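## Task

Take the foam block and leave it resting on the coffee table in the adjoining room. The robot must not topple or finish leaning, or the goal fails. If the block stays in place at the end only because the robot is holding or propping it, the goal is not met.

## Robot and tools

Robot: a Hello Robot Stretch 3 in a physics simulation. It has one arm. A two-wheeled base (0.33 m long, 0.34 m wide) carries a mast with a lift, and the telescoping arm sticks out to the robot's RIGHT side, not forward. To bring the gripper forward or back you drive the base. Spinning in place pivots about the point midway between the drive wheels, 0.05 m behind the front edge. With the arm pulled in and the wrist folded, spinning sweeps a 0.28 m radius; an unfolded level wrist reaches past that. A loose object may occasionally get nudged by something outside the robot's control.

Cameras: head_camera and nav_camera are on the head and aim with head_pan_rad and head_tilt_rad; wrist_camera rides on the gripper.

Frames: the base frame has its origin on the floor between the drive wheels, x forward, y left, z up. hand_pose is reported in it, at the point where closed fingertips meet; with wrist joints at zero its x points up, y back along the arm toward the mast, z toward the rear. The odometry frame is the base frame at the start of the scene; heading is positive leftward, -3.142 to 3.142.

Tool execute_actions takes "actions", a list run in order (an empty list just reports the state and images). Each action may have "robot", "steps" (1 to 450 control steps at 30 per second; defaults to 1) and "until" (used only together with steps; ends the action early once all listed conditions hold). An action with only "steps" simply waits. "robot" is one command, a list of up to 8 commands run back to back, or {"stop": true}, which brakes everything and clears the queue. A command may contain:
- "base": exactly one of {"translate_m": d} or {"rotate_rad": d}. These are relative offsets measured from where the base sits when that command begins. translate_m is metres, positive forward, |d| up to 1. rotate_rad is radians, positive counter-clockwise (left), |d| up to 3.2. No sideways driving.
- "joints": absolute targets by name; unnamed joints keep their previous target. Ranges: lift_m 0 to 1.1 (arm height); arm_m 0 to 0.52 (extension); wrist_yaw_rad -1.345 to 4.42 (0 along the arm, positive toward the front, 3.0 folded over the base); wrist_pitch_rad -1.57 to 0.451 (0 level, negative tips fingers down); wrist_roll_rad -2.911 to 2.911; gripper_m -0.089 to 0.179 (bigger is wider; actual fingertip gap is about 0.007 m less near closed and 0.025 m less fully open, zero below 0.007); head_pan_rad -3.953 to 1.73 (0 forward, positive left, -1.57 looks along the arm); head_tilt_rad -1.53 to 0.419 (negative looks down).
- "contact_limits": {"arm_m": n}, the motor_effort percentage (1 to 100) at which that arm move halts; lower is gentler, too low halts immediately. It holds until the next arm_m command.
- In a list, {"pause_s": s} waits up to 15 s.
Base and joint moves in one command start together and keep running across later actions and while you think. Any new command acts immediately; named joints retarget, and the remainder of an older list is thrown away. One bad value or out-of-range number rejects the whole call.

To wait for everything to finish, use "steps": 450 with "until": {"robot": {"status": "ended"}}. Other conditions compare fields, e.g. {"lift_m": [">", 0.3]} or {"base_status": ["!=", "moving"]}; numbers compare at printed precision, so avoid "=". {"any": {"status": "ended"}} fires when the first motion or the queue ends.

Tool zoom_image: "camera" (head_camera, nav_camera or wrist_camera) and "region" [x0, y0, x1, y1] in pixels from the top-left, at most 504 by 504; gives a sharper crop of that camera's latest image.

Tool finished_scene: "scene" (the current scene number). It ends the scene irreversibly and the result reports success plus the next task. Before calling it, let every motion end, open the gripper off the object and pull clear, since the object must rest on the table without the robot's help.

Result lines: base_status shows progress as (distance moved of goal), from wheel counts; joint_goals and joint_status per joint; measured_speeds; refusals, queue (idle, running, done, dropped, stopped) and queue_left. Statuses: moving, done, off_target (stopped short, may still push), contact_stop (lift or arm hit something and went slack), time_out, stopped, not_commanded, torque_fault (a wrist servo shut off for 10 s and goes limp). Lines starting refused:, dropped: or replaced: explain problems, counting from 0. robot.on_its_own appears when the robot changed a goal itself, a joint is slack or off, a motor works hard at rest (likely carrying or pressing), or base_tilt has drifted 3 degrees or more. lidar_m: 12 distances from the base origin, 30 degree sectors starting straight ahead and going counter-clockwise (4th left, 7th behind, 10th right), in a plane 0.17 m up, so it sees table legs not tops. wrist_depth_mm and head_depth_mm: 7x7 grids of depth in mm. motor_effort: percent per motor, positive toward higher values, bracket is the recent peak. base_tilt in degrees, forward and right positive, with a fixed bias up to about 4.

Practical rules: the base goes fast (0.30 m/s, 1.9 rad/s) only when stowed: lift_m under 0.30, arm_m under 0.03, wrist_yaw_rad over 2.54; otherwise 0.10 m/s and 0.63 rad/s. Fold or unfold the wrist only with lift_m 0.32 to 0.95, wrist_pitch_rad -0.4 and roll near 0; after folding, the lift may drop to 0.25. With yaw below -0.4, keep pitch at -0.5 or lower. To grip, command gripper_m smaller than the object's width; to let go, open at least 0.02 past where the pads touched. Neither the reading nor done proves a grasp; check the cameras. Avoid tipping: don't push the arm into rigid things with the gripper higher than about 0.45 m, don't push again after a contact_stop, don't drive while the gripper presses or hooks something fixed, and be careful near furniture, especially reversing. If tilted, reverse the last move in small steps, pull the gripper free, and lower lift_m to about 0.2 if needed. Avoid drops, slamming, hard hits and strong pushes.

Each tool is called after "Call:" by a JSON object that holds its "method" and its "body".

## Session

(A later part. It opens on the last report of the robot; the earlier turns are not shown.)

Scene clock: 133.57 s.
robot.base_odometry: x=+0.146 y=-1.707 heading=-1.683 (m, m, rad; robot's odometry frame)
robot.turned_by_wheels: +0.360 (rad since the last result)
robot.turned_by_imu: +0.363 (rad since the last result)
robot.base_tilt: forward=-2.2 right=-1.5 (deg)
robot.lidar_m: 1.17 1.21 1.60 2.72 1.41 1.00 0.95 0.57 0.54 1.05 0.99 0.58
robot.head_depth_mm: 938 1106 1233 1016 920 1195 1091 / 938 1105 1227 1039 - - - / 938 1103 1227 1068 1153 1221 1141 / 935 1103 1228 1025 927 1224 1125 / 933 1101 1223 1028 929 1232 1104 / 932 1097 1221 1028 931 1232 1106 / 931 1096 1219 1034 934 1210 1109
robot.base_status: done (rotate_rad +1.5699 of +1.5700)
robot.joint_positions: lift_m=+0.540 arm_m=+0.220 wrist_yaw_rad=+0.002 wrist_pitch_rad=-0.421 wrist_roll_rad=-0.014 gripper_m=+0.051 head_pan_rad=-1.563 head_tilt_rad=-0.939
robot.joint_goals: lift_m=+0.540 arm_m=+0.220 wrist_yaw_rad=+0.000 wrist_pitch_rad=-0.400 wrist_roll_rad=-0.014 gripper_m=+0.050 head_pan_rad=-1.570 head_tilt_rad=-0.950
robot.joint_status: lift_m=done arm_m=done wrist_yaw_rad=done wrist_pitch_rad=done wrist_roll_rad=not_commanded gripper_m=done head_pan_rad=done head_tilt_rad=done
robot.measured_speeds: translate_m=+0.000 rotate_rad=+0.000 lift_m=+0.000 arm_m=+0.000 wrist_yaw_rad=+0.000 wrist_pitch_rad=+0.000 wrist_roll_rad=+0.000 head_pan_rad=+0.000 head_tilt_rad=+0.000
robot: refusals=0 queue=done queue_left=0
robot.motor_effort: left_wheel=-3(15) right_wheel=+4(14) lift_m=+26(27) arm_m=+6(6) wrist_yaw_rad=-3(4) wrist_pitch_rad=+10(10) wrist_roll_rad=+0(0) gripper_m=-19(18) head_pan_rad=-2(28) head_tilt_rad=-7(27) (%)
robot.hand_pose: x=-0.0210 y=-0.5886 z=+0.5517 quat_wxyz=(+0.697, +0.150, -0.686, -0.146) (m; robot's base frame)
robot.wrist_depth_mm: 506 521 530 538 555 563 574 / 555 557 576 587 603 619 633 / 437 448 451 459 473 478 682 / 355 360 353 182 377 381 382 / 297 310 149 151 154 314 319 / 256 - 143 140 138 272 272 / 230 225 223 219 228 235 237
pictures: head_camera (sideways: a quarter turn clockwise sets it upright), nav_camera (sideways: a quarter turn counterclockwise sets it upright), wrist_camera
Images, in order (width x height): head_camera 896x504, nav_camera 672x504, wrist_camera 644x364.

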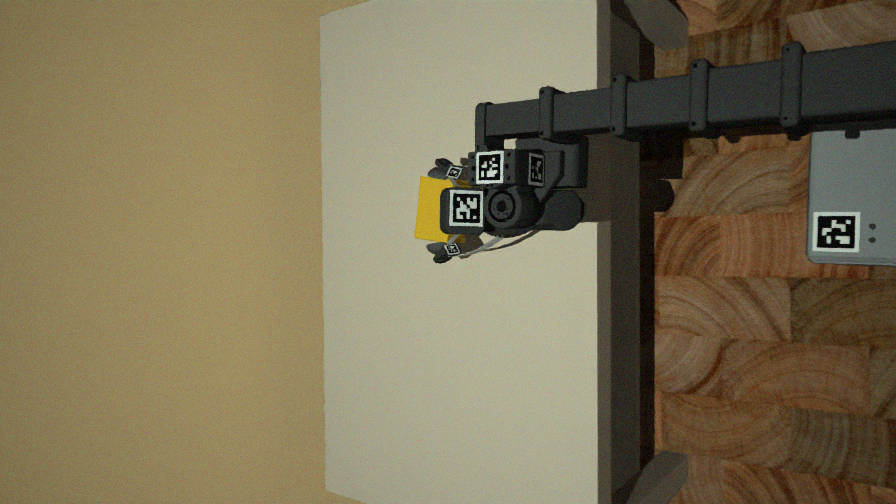

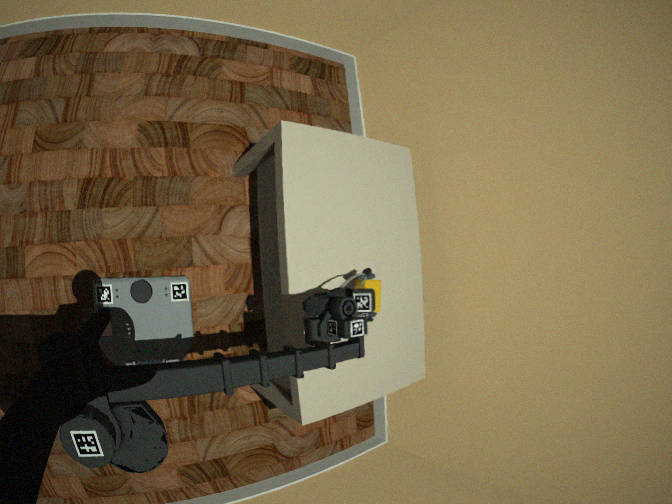

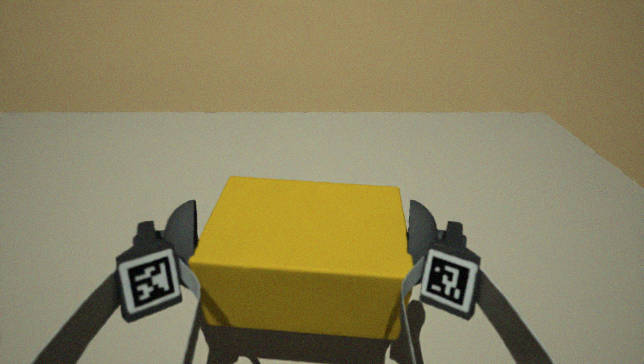

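Call:
{"method": "execute_actions", "body": {"actions": [{"robot":[{"joints":{"lift_m":0.473}},{"joints":{"gripper_m":0.16}},{"joints":{"lift_m":0.55}}],"steps":450,"until":{"robot":{"status":"ended"}}}]}}

Scene clock: 142.70 s.
robot.base_odometry: x=+0.146 y=-1.707 heading=-1.683 (m, m, rad; robot's odometry frame)
robot.turned_by_wheels: +0.000 (rad since the last result)
robot.turned_by_imu: -0.001 (rad since the last result)
robot.base_tilt: forward=-2.2 right=-1.4 (deg)
robot.lidar_m: 1.17 1.20 1.59 2.71 1.47 1.00 0.95 0.57 0.54 1.05 0.99 0.58
robot.head_depth_mm: 937 1106 1228 1017 920 1196 1094 / 937 1104 1232 1042 - - - / 935 1103 1231 1066 1153 1221 1139 / 934 1098 1228 1046 927 1225 1121 / 931 1098 1227 1029 929 1225 1099 / 932 1099 1228 1029 931 1228 1105 / 935 1096 1226 1036 934 1215 1103
robot.base_status: done (rotate_rad +1.5699 of +1.5700)
robot.joint_positions: lift_m=+0.550 arm_m=+0.220 wrist_yaw_rad=+0.002 wrist_pitch_rad=-0.420 wrist_roll_rad=-0.014 gripper_m=+0.160 head_pan_rad=-1.563 head_tilt_rad=-0.939
robot.joint_goals: lift_m=+0.550 arm_m=+0.220 wrist_yaw_rad=+0.000 wrist_pitch_rad=-0.400 wrist_roll_rad=-0.014 gripper_m=+0.160 head_pan_rad=-1.570 head_tilt_rad=-0.950
robot.joint_status: lift_m=done arm_m=done wrist_yaw_rad=done wrist_pitch_rad=done wrist_roll_rad=not_commanded gripper_m=done head_pan_rad=done head_tilt_rad=done
robot.measured_speeds: translate_m=+0.000 rotate_rad=+0.000 lift_m=+0.000 arm_m=+0.000 wrist_yaw_rad=+0.000 wrist_pitch_rad=+0.000 wrist_roll_rad=+0.000 head_pan_rad=+0.000 head_tilt_rad=+0.000
robot: refusals=0 queue=done queue_left=0
robot.motor_effort: left_wheel=-2(2) right_wheel=+4(4) lift_m=+26(27) arm_m=+5(5) wrist_yaw_rad=-2(2) wrist_pitch_rad=+10(9) wrist_roll_rad=+0(0) gripper_m=+0(92) head_pan_rad=-3(2) head_tilt_rad=-6(6) (%)
robot.hand_pose: x=-0.0211 y=-0.5888 z=+0.5619 quat_wxyz=(+0.697, +0.149, -0.686, -0.146) (m; robot's base frame)
robot.wrist_depth_mm: 507 517 530 539 552 559 574 / 546 558 575 587 606 618 633 / 461 472 476 485 492 500 688 / 369 374 383 385 391 401 411 / 321 315 320 325 323 342 333 / - 269 267 223 279 - 285 / 229 236 204 195 242 244 249
pictures: head_camera (sideways: a quarter turn clockwise sets it upright), nav_camera (sideways: a quarter turn counterclockwise sets it upright), wrist_camera
Images, in order (width x height): head_camera 896x504, nav_camera 672x504, wrist_camera 644x364.

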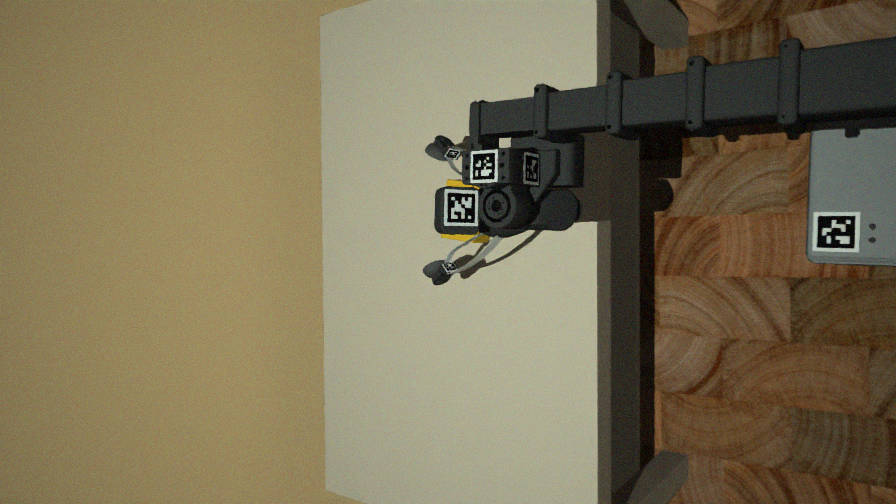

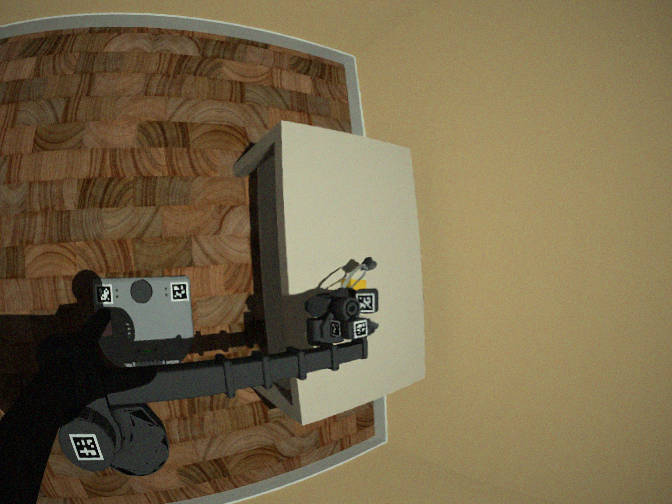

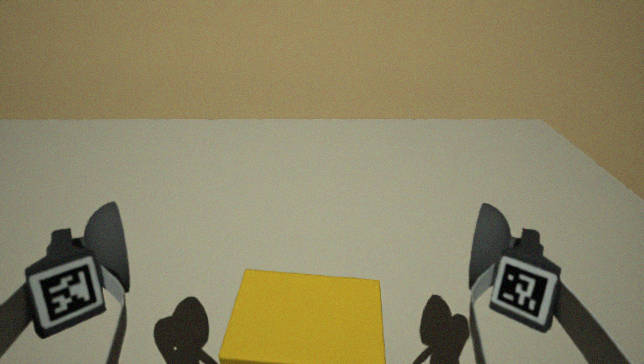

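Call:
{"method": "finished_scene", "body": {"scene": 2}}

The scene is finished: the task was done.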